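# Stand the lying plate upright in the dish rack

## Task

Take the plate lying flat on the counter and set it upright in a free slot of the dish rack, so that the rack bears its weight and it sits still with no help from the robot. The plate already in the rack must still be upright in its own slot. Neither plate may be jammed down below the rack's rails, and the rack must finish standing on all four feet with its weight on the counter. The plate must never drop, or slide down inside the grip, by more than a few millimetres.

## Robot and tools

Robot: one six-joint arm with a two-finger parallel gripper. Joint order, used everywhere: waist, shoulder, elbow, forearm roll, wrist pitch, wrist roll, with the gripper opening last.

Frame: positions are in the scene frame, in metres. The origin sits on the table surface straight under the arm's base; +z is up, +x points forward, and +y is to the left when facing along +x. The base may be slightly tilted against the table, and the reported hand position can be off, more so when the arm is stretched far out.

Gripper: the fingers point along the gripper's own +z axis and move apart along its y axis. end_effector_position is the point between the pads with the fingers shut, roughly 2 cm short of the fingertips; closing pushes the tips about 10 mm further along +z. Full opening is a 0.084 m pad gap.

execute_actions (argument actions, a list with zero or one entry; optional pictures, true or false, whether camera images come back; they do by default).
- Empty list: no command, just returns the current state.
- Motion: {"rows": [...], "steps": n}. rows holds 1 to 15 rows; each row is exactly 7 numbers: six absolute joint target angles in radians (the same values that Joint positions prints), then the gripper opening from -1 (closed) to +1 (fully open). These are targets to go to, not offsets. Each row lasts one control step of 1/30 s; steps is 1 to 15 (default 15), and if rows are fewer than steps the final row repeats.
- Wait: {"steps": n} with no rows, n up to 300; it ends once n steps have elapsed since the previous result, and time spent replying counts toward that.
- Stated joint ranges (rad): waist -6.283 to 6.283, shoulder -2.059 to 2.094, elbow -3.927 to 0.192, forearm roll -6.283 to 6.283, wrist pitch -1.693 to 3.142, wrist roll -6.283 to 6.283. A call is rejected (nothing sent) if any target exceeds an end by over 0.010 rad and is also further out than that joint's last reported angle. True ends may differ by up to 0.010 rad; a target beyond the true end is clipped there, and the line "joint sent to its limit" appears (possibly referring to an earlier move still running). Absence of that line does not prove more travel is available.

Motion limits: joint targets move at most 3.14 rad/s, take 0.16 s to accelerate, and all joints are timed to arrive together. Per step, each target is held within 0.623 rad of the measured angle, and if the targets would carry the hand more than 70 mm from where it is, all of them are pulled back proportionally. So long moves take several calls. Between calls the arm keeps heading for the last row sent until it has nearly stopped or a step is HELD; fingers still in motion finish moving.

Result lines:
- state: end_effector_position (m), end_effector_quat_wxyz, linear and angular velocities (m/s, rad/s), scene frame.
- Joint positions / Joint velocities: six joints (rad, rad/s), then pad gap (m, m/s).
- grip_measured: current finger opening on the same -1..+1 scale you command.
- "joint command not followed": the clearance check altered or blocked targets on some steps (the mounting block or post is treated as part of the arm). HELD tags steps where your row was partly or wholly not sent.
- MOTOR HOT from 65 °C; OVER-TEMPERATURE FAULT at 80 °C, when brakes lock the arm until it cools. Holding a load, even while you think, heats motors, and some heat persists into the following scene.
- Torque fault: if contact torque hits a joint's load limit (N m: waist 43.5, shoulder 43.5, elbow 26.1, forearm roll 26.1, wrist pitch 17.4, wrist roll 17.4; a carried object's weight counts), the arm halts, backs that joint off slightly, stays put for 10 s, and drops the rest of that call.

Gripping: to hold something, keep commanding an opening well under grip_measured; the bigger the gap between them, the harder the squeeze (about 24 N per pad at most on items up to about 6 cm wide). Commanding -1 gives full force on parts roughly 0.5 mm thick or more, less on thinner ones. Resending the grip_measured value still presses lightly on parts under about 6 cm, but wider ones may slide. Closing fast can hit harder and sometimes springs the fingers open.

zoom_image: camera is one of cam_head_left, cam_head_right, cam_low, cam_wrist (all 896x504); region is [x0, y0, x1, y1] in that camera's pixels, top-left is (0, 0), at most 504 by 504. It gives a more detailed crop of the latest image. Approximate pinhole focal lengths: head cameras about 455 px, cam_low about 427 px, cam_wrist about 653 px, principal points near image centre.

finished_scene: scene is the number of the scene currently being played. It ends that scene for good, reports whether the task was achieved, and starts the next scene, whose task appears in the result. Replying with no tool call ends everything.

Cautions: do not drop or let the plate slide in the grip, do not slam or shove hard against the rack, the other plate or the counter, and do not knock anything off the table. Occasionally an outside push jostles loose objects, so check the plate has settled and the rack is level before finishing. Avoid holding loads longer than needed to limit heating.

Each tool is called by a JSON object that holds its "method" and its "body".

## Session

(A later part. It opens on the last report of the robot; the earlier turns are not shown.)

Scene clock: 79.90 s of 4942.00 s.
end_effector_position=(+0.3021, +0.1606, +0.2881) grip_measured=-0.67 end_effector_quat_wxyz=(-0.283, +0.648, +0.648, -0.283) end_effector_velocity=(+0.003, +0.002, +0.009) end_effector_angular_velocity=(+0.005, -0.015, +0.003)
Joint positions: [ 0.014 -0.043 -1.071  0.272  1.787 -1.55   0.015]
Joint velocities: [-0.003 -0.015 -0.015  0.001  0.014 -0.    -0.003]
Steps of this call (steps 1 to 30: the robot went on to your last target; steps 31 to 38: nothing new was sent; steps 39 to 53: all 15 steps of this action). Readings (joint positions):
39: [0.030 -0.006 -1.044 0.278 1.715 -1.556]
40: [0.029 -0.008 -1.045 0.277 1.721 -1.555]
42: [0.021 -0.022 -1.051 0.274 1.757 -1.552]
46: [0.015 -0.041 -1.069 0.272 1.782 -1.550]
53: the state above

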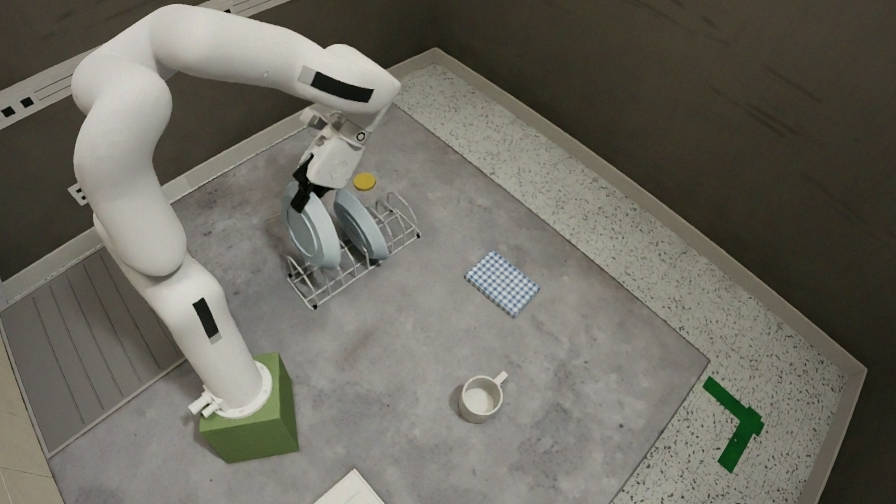

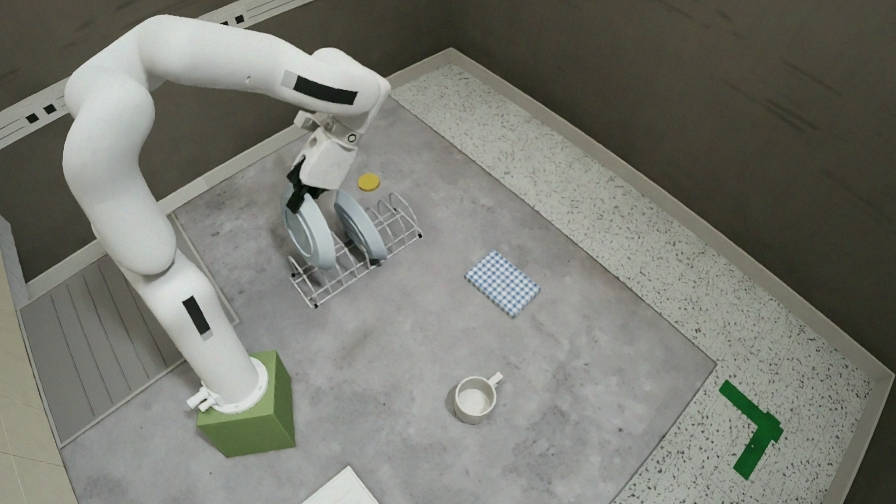

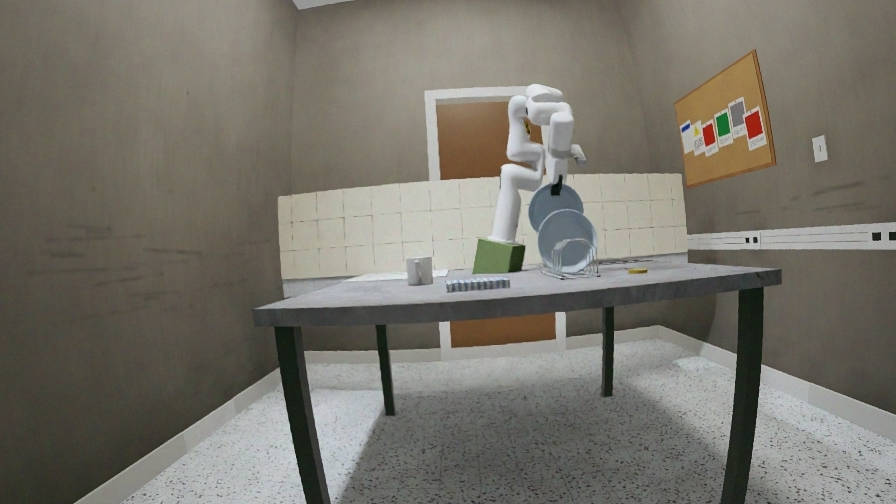

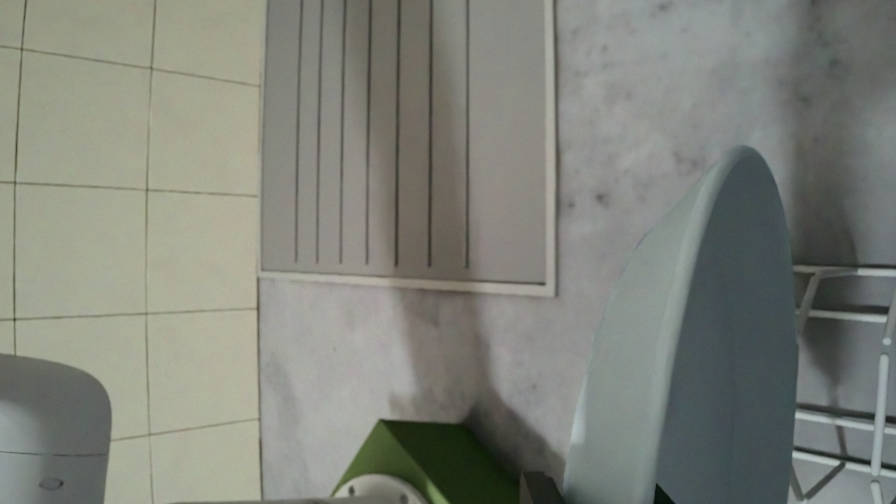

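{"method": "execute_actions", "body": {"actions": [{"rows":[[0.015,-0.0425,-1.071,0.273,1.784,-1.551,-1],[0.016,-0.04,-1.069,0.273,1.779,-1.551,-1],[0.017,-0.0375,-1.0665,0.273,1.774,-1.551,-1],[0.018,-0.035,-1.064,0.274,1.769,-1.552,-1],[0.019,-0.0325,-1.062,0.274,1.764,-1.552,-1],[0.020,-0.030,-1.0595,0.274,1.759,-1.552,-1],[0.021,-0.0275,-1.057,0.275,1.754,-1.553,-1],[0.022,-0.025,-1.055,0.275,1.749,-1.553,-1],[0.023,-0.0225,-1.053,0.275,1.744,-1.553,-1],[0.024,-0.020,-1.051,0.276,1.739,-1.554,-1],[0.025,-0.0175,-1.0485,0.276,1.734,-1.554,-1],[0.026,-0.015,-1.046,0.276,1.729,-1.554,-1],[0.027,-0.0125,-1.044,0.277,1.724,-1.555,-1]],"steps":15}]}}

{"method": "zoom_image", "body": {"camera": "cam_head_right", "region": [260,170,430,320]}}

Scene clock: 84.00 s of 4942.00 s.
end_effector_position=(+0.3027, +0.1606, +0.2666) grip_measured=-0.73 end_effector_quat_wxyz=(-0.282, +0.649, +0.648, -0.282) end_effector_velocity=(-0.006, -0.001, -0.031) end_effector_angular_velocity=(-0.000, +0.021, -0.004)
Joint positions: [ 0.026 -0.014 -1.045  0.277  1.727 -1.555  0.012]
Joint velocities: [ 0.016  0.048  0.044  0.009 -0.071 -0.008 -0.   ]
Steps of this call (steps 1 to 15: the robot went on to your last target; steps 16 to 100: nothing new was sent; then 0.27 s passed at rest; steps 101 to 115: all 15 steps of this action). Readings (joint positions):
101: [0.014 -0.045 -1.073 0.272 1.788 -1.550]
102: [0.014 -0.044 -1.073 0.272 1.786 -1.550]
104: [0.016 -0.041 -1.070 0.273 1.779 -1.551]
108: [0.020 -0.030 -1.060 0.274 1.760 -1.552]
115: the state above

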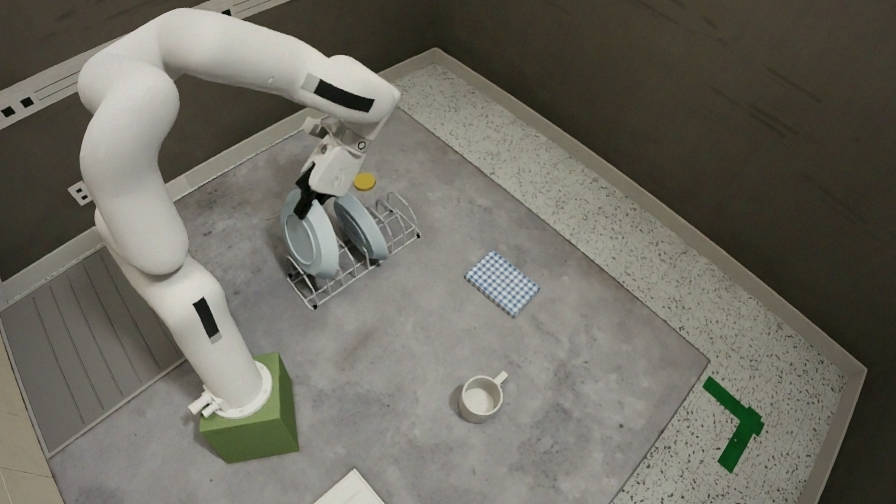

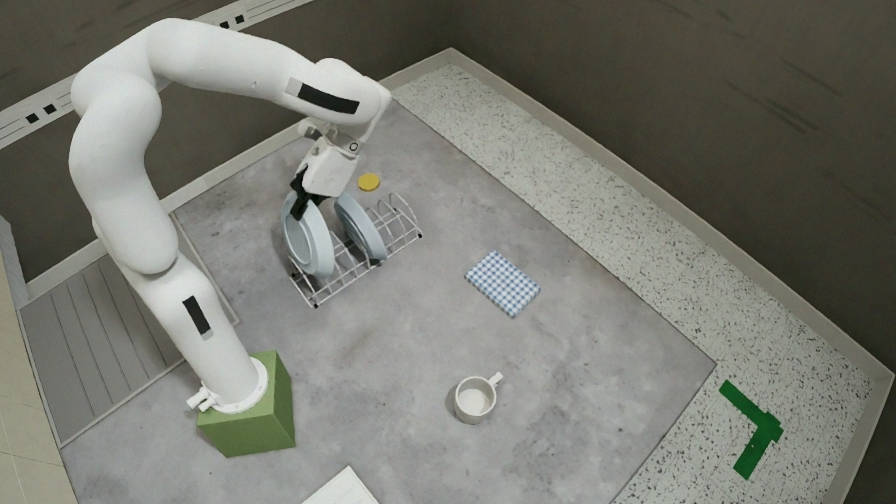

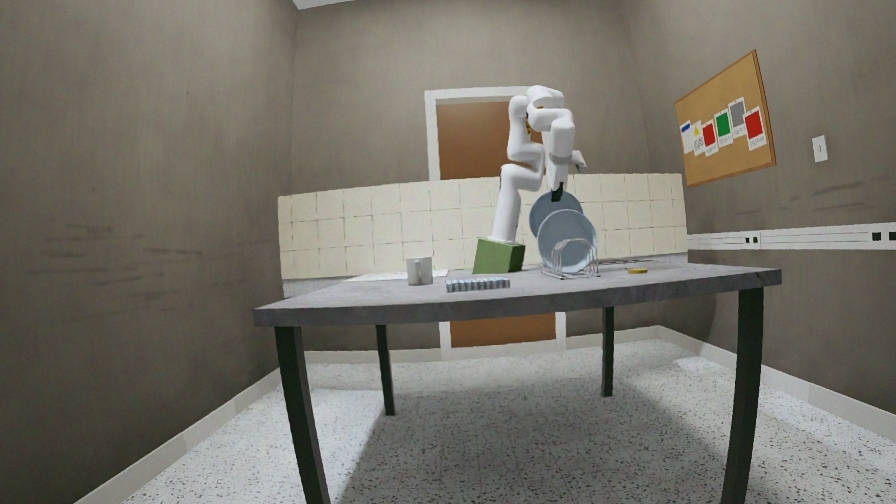

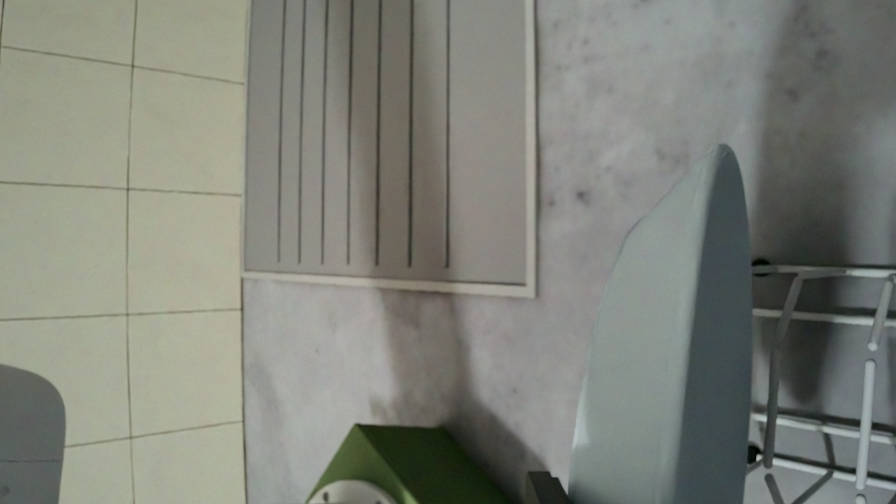

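Region (260, 170, 430, 320) of cam_head_right's 896x504 image, scaled by 2.965, with more detail than that image has; it fills the top 445 rows of this view, and the rest is white.

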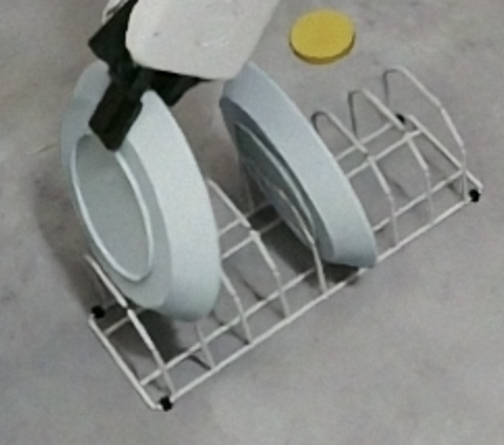

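{"method": "execute_actions", "body": {"actions": [{"rows":[[0.024,-0.02,-1.051,0.276,1.739,-1.554,-1],[0.021,-0.028,-1.057,0.275,1.754,-1.553,-1],[0.018,-0.035,-1.064,0.274,1.769,-1.552,-1],[0.015,-0.043,-1.071,0.273,1.784,-1.551,-1],[0.012,-0.05,-1.077,0.272,1.796,-1.55,-1],[0.009,-0.056,-1.083,0.271,1.808,-1.549,-1],[0.007,-0.062,-1.089,0.27,1.819,-1.548,-1],[0.008,-0.083,-1.072,0.27,1.802,-1.545,-1],[0.009,-0.104,-1.056,0.27,1.786,-1.541,-1],[0.010,-0.124,-1.039,0.27,1.769,-1.538,-1],[0.012,-0.145,-1.022,0.27,1.752,-1.535,-1],[0.013,-0.166,-1.005,0.27,1.736,-1.531,-1],[0.014,-0.187,-0.989,0.27,1.719,-1.528,-1],[0.015,-0.208,-0.972,0.27,1.702,-1.525,-1],[0.017,-0.228,-0.955,0.27,1.686,-1.521,-1]]}], "pictures": false}}

{"method": "execute_actions", "body": {"actions": [{"rows":[[0.018,-0.249,-0.939,0.27,1.669,-1.518,-1],[0.019,-0.27,-0.922,0.27,1.652,-1.514,-1],[0.020,-0.291,-0.905,0.27,1.636,-1.511,-1],[0.021,-0.312,-0.889,0.27,1.619,-1.508,-1],[0.023,-0.332,-0.872,0.27,1.602,-1.504,-1],[0.024,-0.353,-0.855,0.27,1.586,-1.501,-1],[0.025,-0.374,-0.838,0.27,1.569,-1.498,-1],[0.026,-0.395,-0.822,0.27,1.553,-1.494,-1],[0.027,-0.416,-0.805,0.27,1.536,-1.491,-1],[0.029,-0.436,-0.788,0.27,1.519,-1.488,-1],[0.03,-0.457,-0.772,0.27,1.503,-1.484,-1],[0.031,-0.478,-0.755,0.27,1.486,-1.481,-1]]}]}}

{"method": "zoom_image", "body": {"camera": "cam_head_right", "region": [250,150,430,320]}}

Scene clock: 94.50 s of 4942.00 s.
end_effector_position=(+0.2986, +0.1618, +0.3020) grip_measured=-0.73 end_effector_quat_wxyz=(-0.245, +0.665, +0.661, -0.247) end_effector_velocity=(-0.019, +0.003, +0.006) end_effector_angular_velocity=(-0.025, -0.608, -0.024)
Joint positions: [ 0.013 -0.174 -0.998  0.27   1.729 -1.53   0.012]
Joint velocities: [ 0.034 -0.624  0.496 -0.001 -0.493  0.097 -0.   ]
Steps of this call (steps 1 to 15: the robot went on to your last target; steps 16 to 100: nothing new was sent; then 6.67 s passed at rest; steps 101 to 115: all 15 steps of this action). Readings (joint positions):
101: [0.027 -0.013 -1.044 0.277 1.724 -1.555]
102: [0.026 -0.014 -1.045 0.277 1.729 -1.555]
104: [0.022 -0.024 -1.053 0.275 1.750 -1.553]
108: [0.010 -0.054 -1.082 0.271 1.802 -1.549]
115: the state above

Scene clock: 95.00 s of 4942.00 s.
end_effector_position=(+0.2919, +0.1615, +0.3030) grip_measured=-0.73 end_effector_quat_wxyz=(-0.148, +0.700, +0.683, -0.147) end_effector_velocity=(+0.001, +0.000, +0.006) end_effector_angular_velocity=(+0.008, -0.208, -0.010)
Joint positions: [ 0.031 -0.472 -0.76   0.27   1.493 -1.482  0.012]
Joint velocities: [ 0.011 -0.207  0.146 -0.001 -0.153  0.03   0.   ]
Steps of this call (steps 1 to 15: all 15 steps of this action). Readings (joint positions):
1: [0.015 -0.195 -0.981 0.270 1.713 -1.527]
2: [0.016 -0.216 -0.965 0.270 1.696 -1.523]
4: [0.018 -0.257 -0.932 0.270 1.663 -1.516]
8: [0.023 -0.340 -0.865 0.270 1.596 -1.503]
15: the state above

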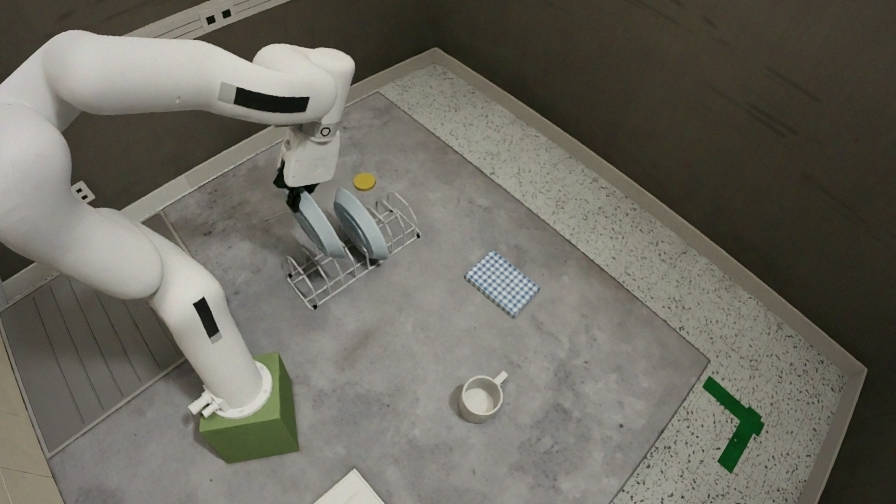

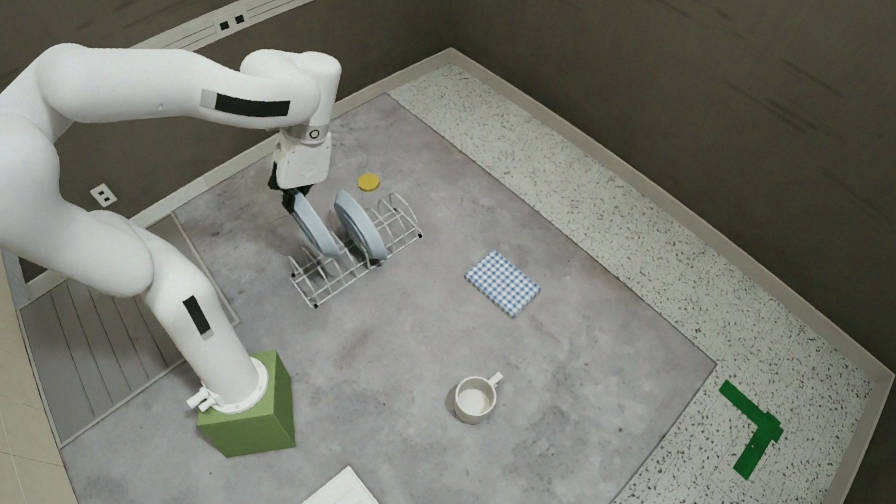

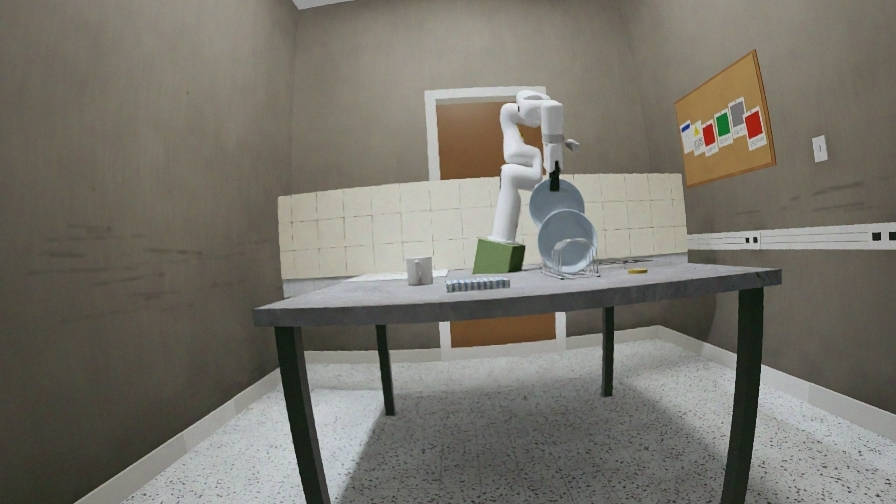

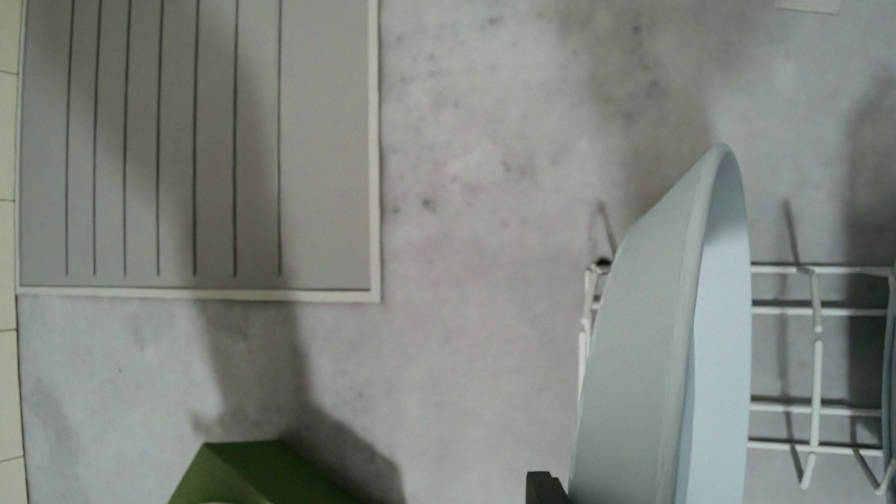

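Region (250, 150, 430, 320) of cam_head_right's 896x504 image, scaled by 2.800, with more detail than that image has.

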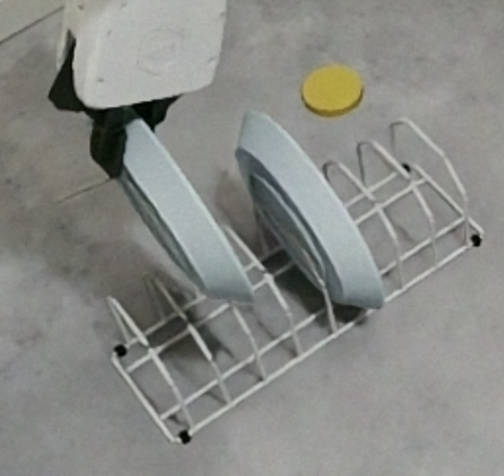

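{"method": "execute_actions", "body": {"actions": [{"rows":[[0.03,-0.46,-0.77,0.27,1.502,-1.484,-1],[0.029,-0.442,-0.784,0.27,1.519,-1.487,-1],[0.028,-0.424,-0.799,0.27,1.535,-1.49,-1],[0.027,-0.406,-0.813,0.27,1.552,-1.493,-1],[0.026,-0.388,-0.828,0.27,1.568,-1.496,-1],[0.025,-0.37,-0.842,0.27,1.585,-1.498,-1]]}]}}

{"method": "zoom_image", "body": {"camera": "cam_head_right", "region": [250,150,430,320]}}

Scene clock: 101.37 s of 4942.00 s.
end_effector_position=(+0.2910, +0.1620, +0.3037) grip_measured=-0.73 end_effector_quat_wxyz=(-0.184, +0.689, +0.676, -0.186) end_effector_velocity=(-0.000, +0.000, +0.001) end_effector_angular_velocity=(+0.000, -0.002, +0.002)
Joint positions: [ 0.025 -0.371 -0.842  0.27   1.585 -1.498  0.012]
Joint velocities: [ 0.    -0.004 -0.001 -0.     0.002 -0.    -0.   ]
Steps of this call (steps 1 to 15: the robot went on to your last target; steps 16 to 100: nothing new was sent; then 2.53 s passed at rest; steps 101 to 115: all 15 steps of this action). Readings (joint positions):
101: [0.031 -0.478 -0.755 0.270 1.486 -1.481]
102: [0.031 -0.474 -0.759 0.270 1.491 -1.482]
104: [0.029 -0.450 -0.779 0.270 1.513 -1.486]
108: [0.026 -0.382 -0.832 0.270 1.572 -1.496]
115: the state above

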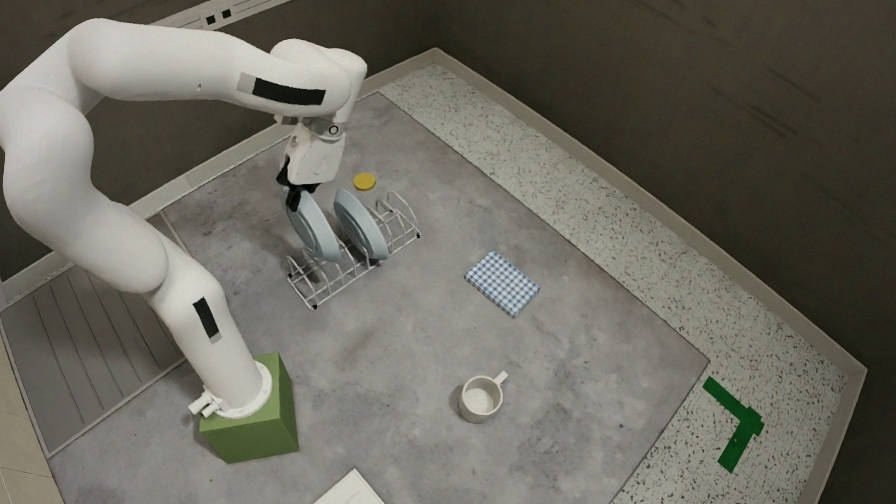

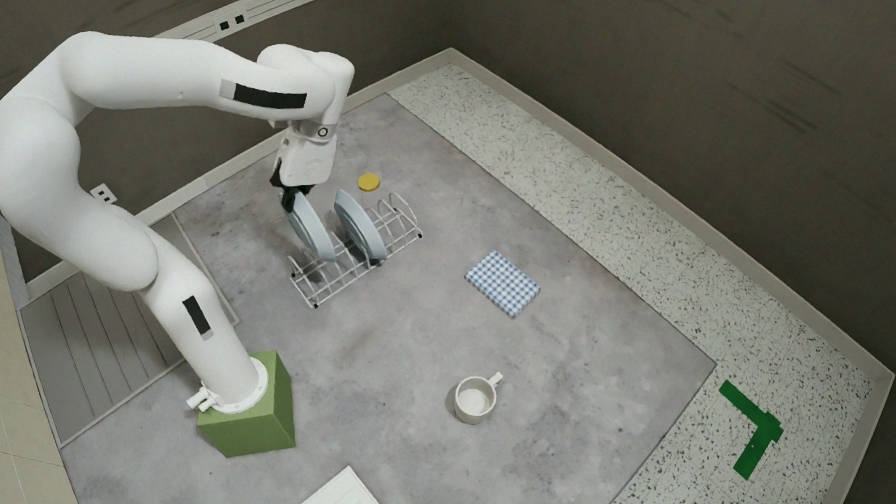

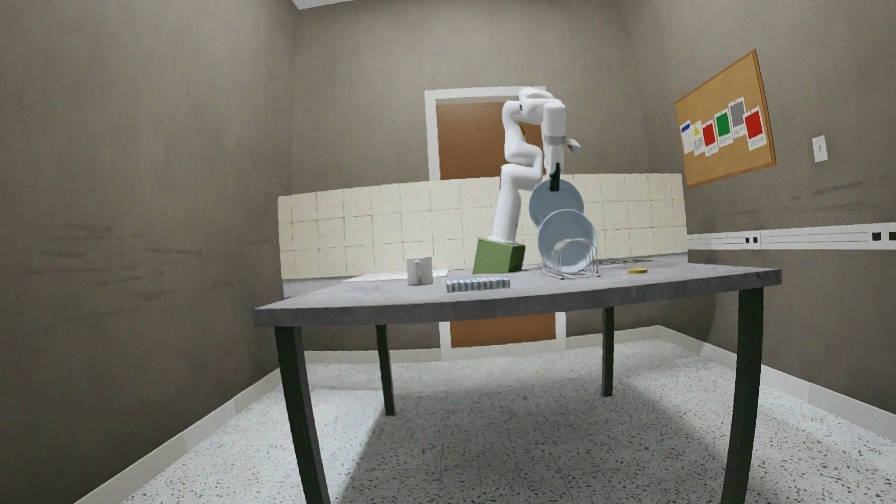

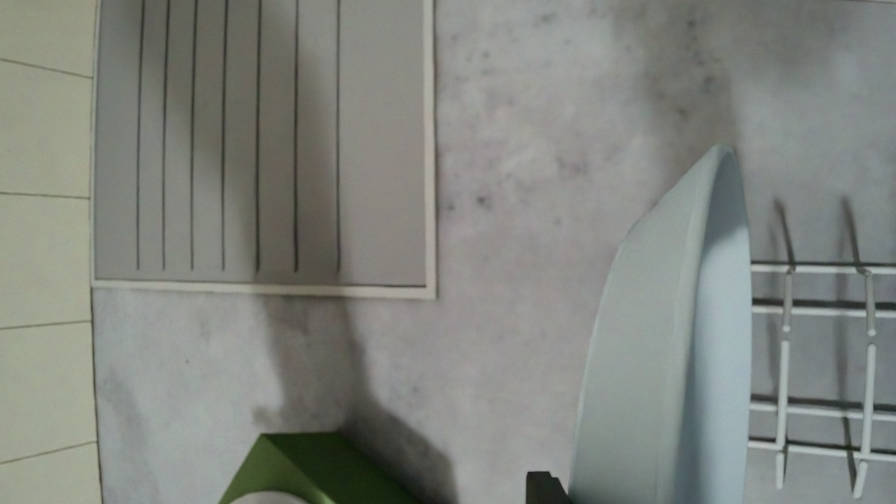

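Region (250, 150, 430, 320) of cam_head_right's 896x504 image, scaled by 2.800, with more detail than that image has.

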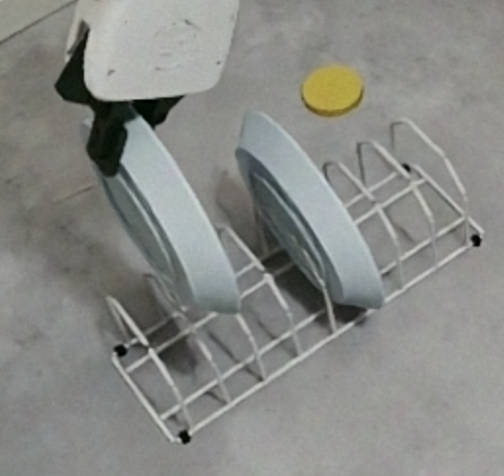

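{"method": "execute_actions", "body": {"actions": [{"rows":[[0.027,-0.367,-0.837,0.271,1.577,-1.499,-1],[0.029,-0.363,-0.832,0.271,1.569,-1.5,-1],[0.031,-0.36,-0.827,0.272,1.56,-1.502,-1],[0.033,-0.356,-0.822,0.273,1.552,-1.503,-1],[0.035,-0.352,-0.817,0.274,1.544,-1.504,-1],[0.037,-0.349,-0.812,0.274,1.536,-1.505,-1],[0.039,-0.345,-0.808,0.275,1.528,-1.506,-1],[0.041,-0.341,-0.803,0.276,1.519,-1.508,-1],[0.043,-0.337,-0.798,0.277,1.511,-1.509,-1],[0.045,-0.333,-0.794,0.277,1.503,-1.51,-1],[0.047,-0.329,-0.789,0.278,1.495,-1.511,-1],[0.049,-0.325,-0.785,0.279,1.487,-1.512,-1],[0.051,-0.321,-0.78,0.279,1.478,-1.514,-1],[0.053,-0.316,-0.776,0.28,1.47,-1.515,-1],[0.055,-0.312,-0.772,0.281,1.462,-1.516,-1]]}], "pictures": false}}

{"method": "execute_actions", "body": {"actions": [{"steps":8}]}}

{"method": "zoom_image", "body": {"camera": "cam_head_right", "region": [250,150,430,320]}}

Scene clock: 105.63 s of 4942.00 s.
end_effector_position=(+0.2909, +0.1617, +0.2688) grip_measured=-0.73 end_effector_quat_wxyz=(-0.185, +0.685, +0.679, -0.187) end_effector_velocity=(+0.046, +0.019, -0.018) end_effector_angular_velocity=(+0.046, -0.143, +0.049)
Joint positions: [ 0.05  -0.323 -0.785  0.279  1.482 -1.513  0.012]
Joint velocities: [ 0.041  0.051 -0.031  0.023 -0.173 -0.037 -0.003]
Steps of this call (steps 1 to 15: the robot went on to your last target; steps 16 to 100: nothing new was sent; then 0.43 s passed at rest; steps 101 to 115: all 15 steps of this action). Readings (joint positions):
101: [0.025 -0.370 -0.842 0.270 1.585 -1.498]
102: [0.026 -0.369 -0.841 0.270 1.582 -1.498]
104: [0.028 -0.365 -0.834 0.271 1.570 -1.500]
108: [0.036 -0.350 -0.813 0.274 1.539 -1.505]
115: the state above

Scene clock: 105.90 s of 4942.00 s.
end_effector_position=(+0.2945, +0.1630, +0.2656) grip_measured=-0.72 end_effector_quat_wxyz=(-0.182, +0.685, +0.682, -0.182) end_effector_velocity=(+0.001, -0.000, -0.006) end_effector_angular_velocity=(-0.004, +0.008, +0.002)
Joint positions: [ 0.054 -0.317 -0.785  0.281  1.463 -1.516  0.013]
Joint velocities: [ 0.004  0.021 -0.003 -0.002 -0.01  -0.     0.003]
Steps of this call (steps 1 to 8: the robot went on to your last target). Readings (joint positions):
1: [0.051 -0.322 -0.787 0.280 1.475 -1.514]
2: [0.053 -0.320 -0.786 0.281 1.470 -1.515]
4: [0.054 -0.319 -0.786 0.281 1.466 -1.516]
8: the state above

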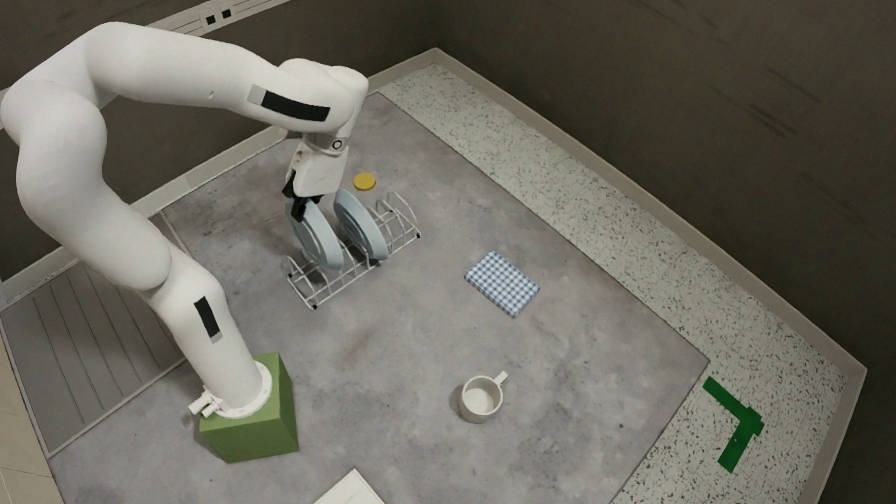

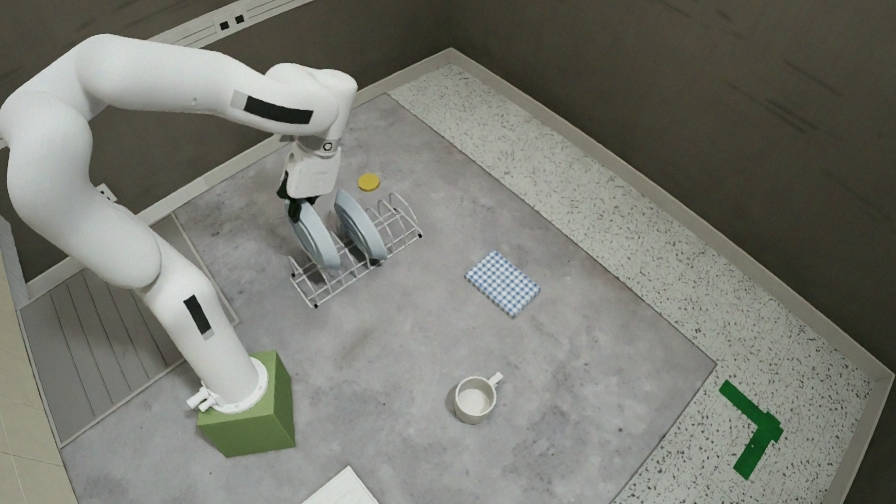

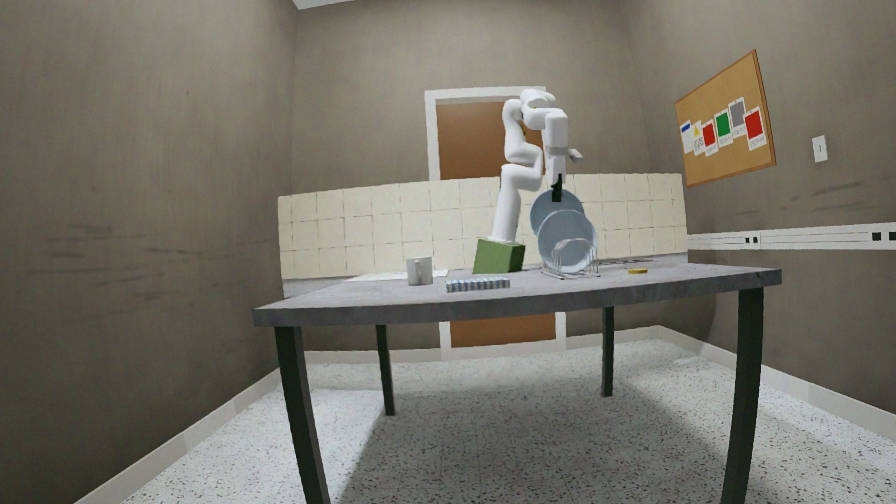

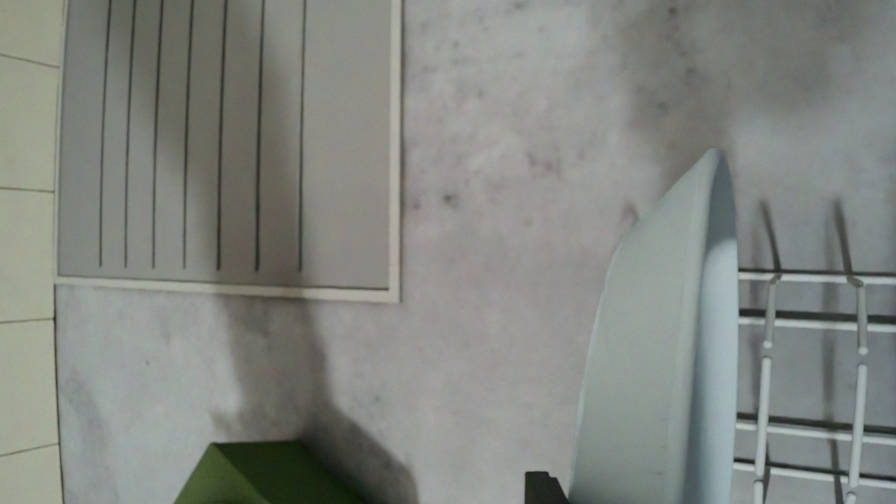

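Region (250, 150, 430, 320) of cam_head_right's 896x504 image, scaled by 2.800, with more detail than that image has.

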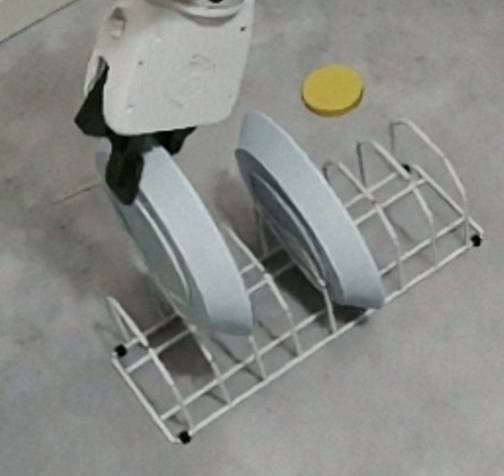

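{"method": "execute_actions", "body": {"actions": [{"rows":[[0.051,-0.321,-0.783,0.279,1.468,-1.514,-1],[0.049,-0.325,-0.787,0.279,1.474,-1.512,-1],[0.047,-0.329,-0.789,0.278,1.475,-1.511,-1],[0.047,-0.329,-0.789,0.278,1.471,-1.511,-1],[0.047,-0.329,-0.789,0.278,1.467,-1.511,-1],[0.047,-0.329,-0.789,0.278,1.465,-1.511,-1],[0.048,-0.327,-0.787,0.279,1.461,-1.512,-1],[0.049,-0.325,-0.785,0.279,1.457,-1.512,-1],[0.05,-0.323,-0.782,0.279,1.452,-1.513,-1],[0.051,-0.321,-0.78,0.279,1.448,-1.514,-1]]}]}}

{"method": "zoom_image", "body": {"camera": "cam_head_left", "region": [270,190,390,310]}}

Scene clock: 114.07 s of 4942.00 s.
end_effector_position=(+0.2977, +0.1616, +0.2654) grip_measured=-0.71 end_effector_quat_wxyz=(-0.176, +0.688, +0.682, -0.177) end_effector_velocity=(-0.001, +0.000, -0.000) end_effector_angular_velocity=(+0.002, -0.002, +0.001)
Joint positions: [ 0.051 -0.321 -0.782  0.279  1.449 -1.514  0.013]
Joint velocities: [ 0.001 -0.005  0.006  0.002 -0.003 -0.002 -0.   ]
Steps of this call (steps 1 to 30: the robot went on to your last target; steps 31 to 120: nothing new was sent; then 3.67 s passed at rest; steps 121 to 135: all 15 steps of this action). Readings (joint positions):
121: [0.055 -0.312 -0.785 0.281 1.462 -1.516]
122: [0.054 -0.314 -0.786 0.280 1.463 -1.515]
124: [0.051 -0.318 -0.783 0.279 1.468 -1.513]
128: [0.048 -0.323 -0.782 0.278 1.463 -1.511]
135: the state above

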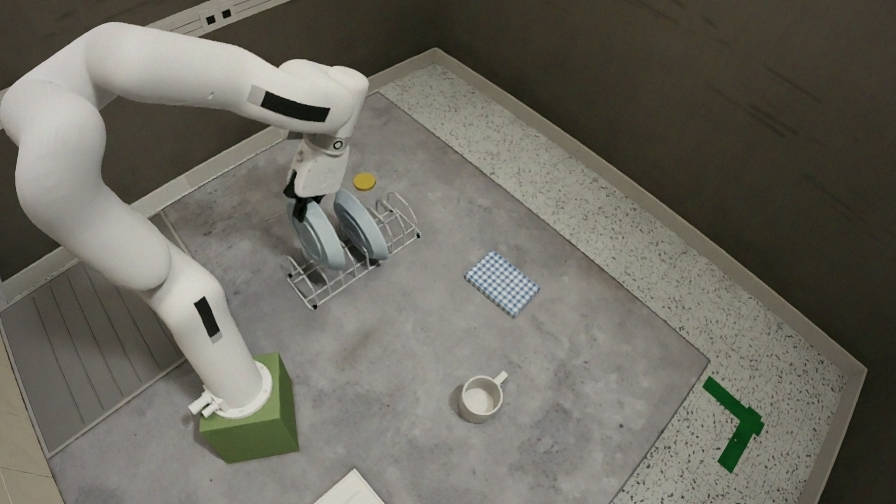

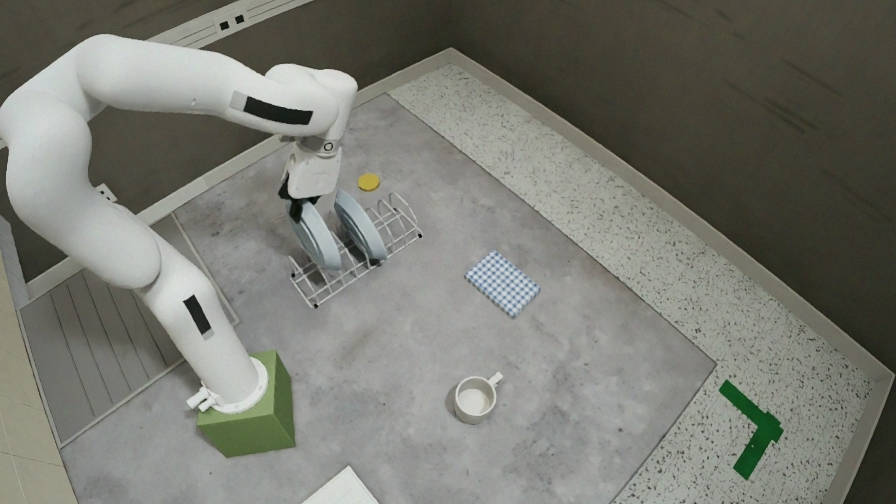

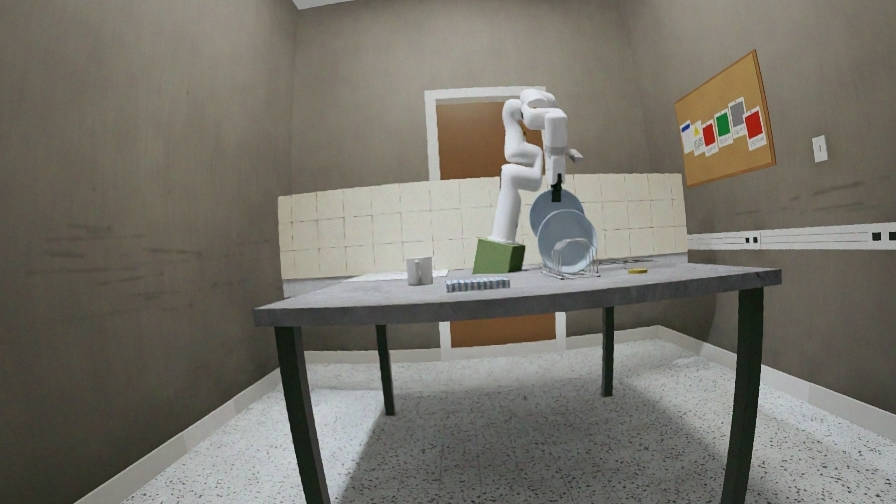

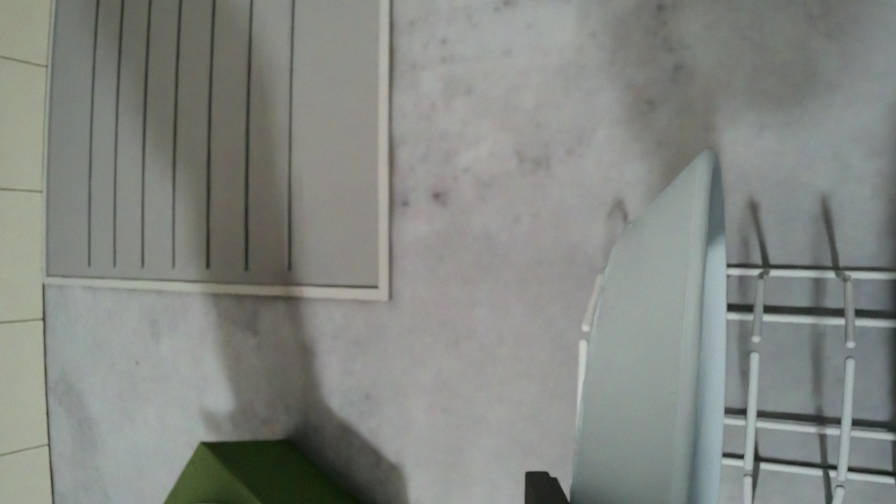

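Region (270, 190, 390, 310) of cam_head_left's 896x504 image, scaled by 4.200, with more detail than that image has.

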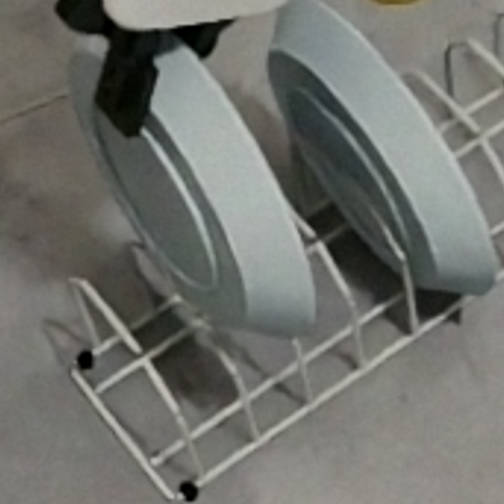

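{"method": "execute_actions", "body": {"actions": [{"rows":[[0.049,-0.325,-0.785,0.279,1.457,-1.512,-1],[0.047,-0.329,-0.789,0.278,1.465,-1.511,-1],[0.045,-0.333,-0.794,0.277,1.473,-1.51,-1],[0.043,-0.337,-0.798,0.277,1.481,-1.509,-1],[0.041,-0.341,-0.803,0.276,1.487,-1.508,-1],[0.039,-0.348,-0.805,0.275,1.487,-1.506,-1],[0.039,-0.356,-0.800,0.275,1.478,-1.505,-1],[0.04,-0.365,-0.793,0.275,1.47,-1.503,-1],[0.04,-0.374,-0.786,0.275,1.462,-1.502,-1],[0.041,-0.383,-0.779,0.275,1.455,-1.5,-1],[0.041,-0.392,-0.771,0.275,1.447,-1.499,-1]]}]}}

{"method": "zoom_image", "body": {"camera": "cam_head_left", "region": [270,190,390,310]}}

Scene clock: 118.87 s of 4942.00 s.
end_effector_position=(+0.3001, +0.1617, +0.2814) grip_measured=-0.72 end_effector_quat_wxyz=(-0.158, +0.695, +0.683, -0.157) end_effector_velocity=(-0.001, -0.001, -0.001) end_effector_angular_velocity=(-0.001, -0.019, -0.006)
Joint positions: [ 0.041 -0.391 -0.769  0.275  1.449 -1.499  0.013]
Joint velocities: [-0.    -0.022  0.021  0.001 -0.019  0.005 -0.   ]
Steps of this call (steps 1 to 15: the robot went on to your last target; steps 16 to 100: nothing new was sent; then 0.97 s passed at rest; steps 101 to 115: all 15 steps of this action). Readings (joint positions):
101: [0.051 -0.321 -0.780 0.279 1.448 -1.514]
102: [0.050 -0.322 -0.781 0.279 1.451 -1.513]
104: [0.048 -0.324 -0.781 0.278 1.461 -1.511]
108: [0.041 -0.343 -0.793 0.276 1.482 -1.507]
115: the state above

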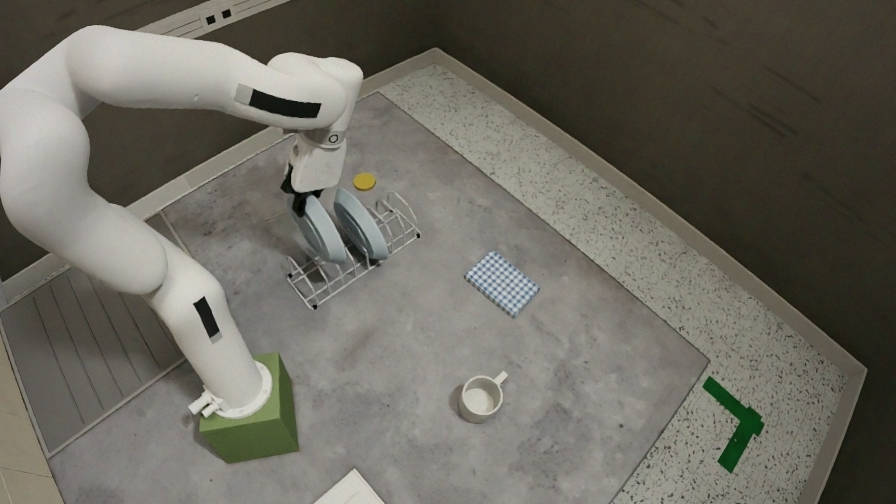

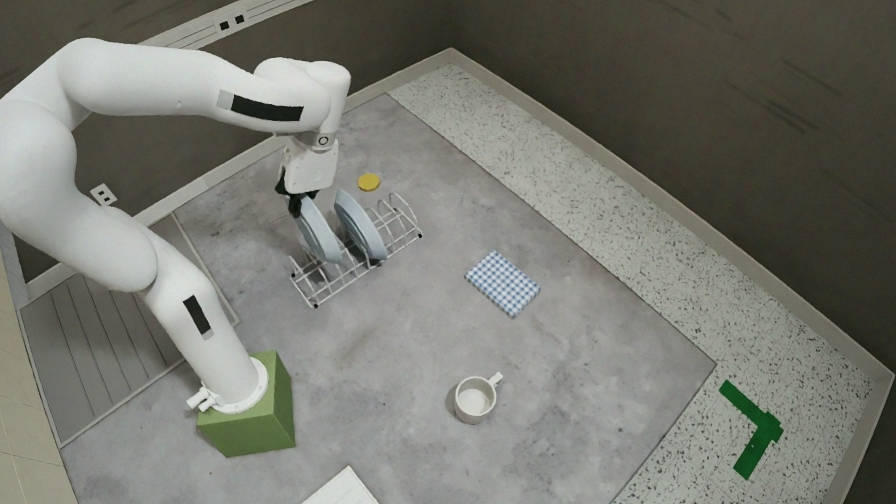

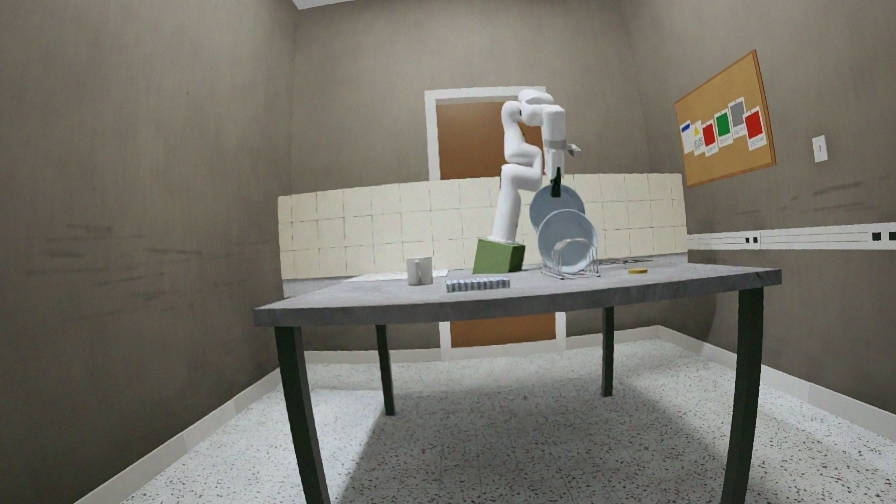

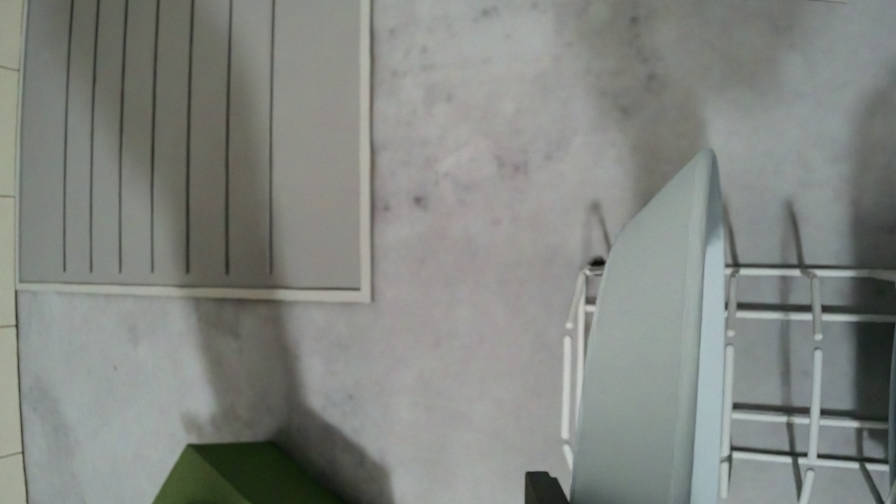

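Region (270, 190, 390, 310) of cam_head_left's 896x504 image, scaled by 4.200, with more detail than that image has.

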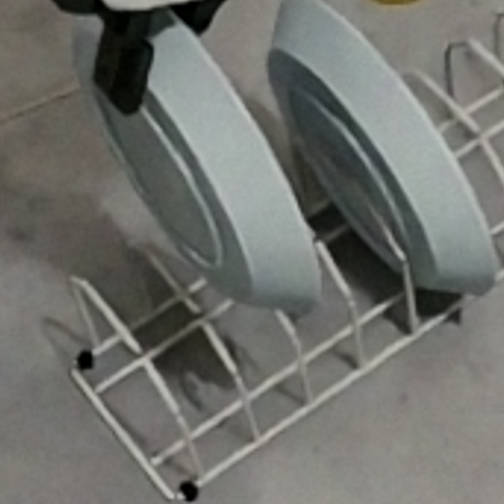

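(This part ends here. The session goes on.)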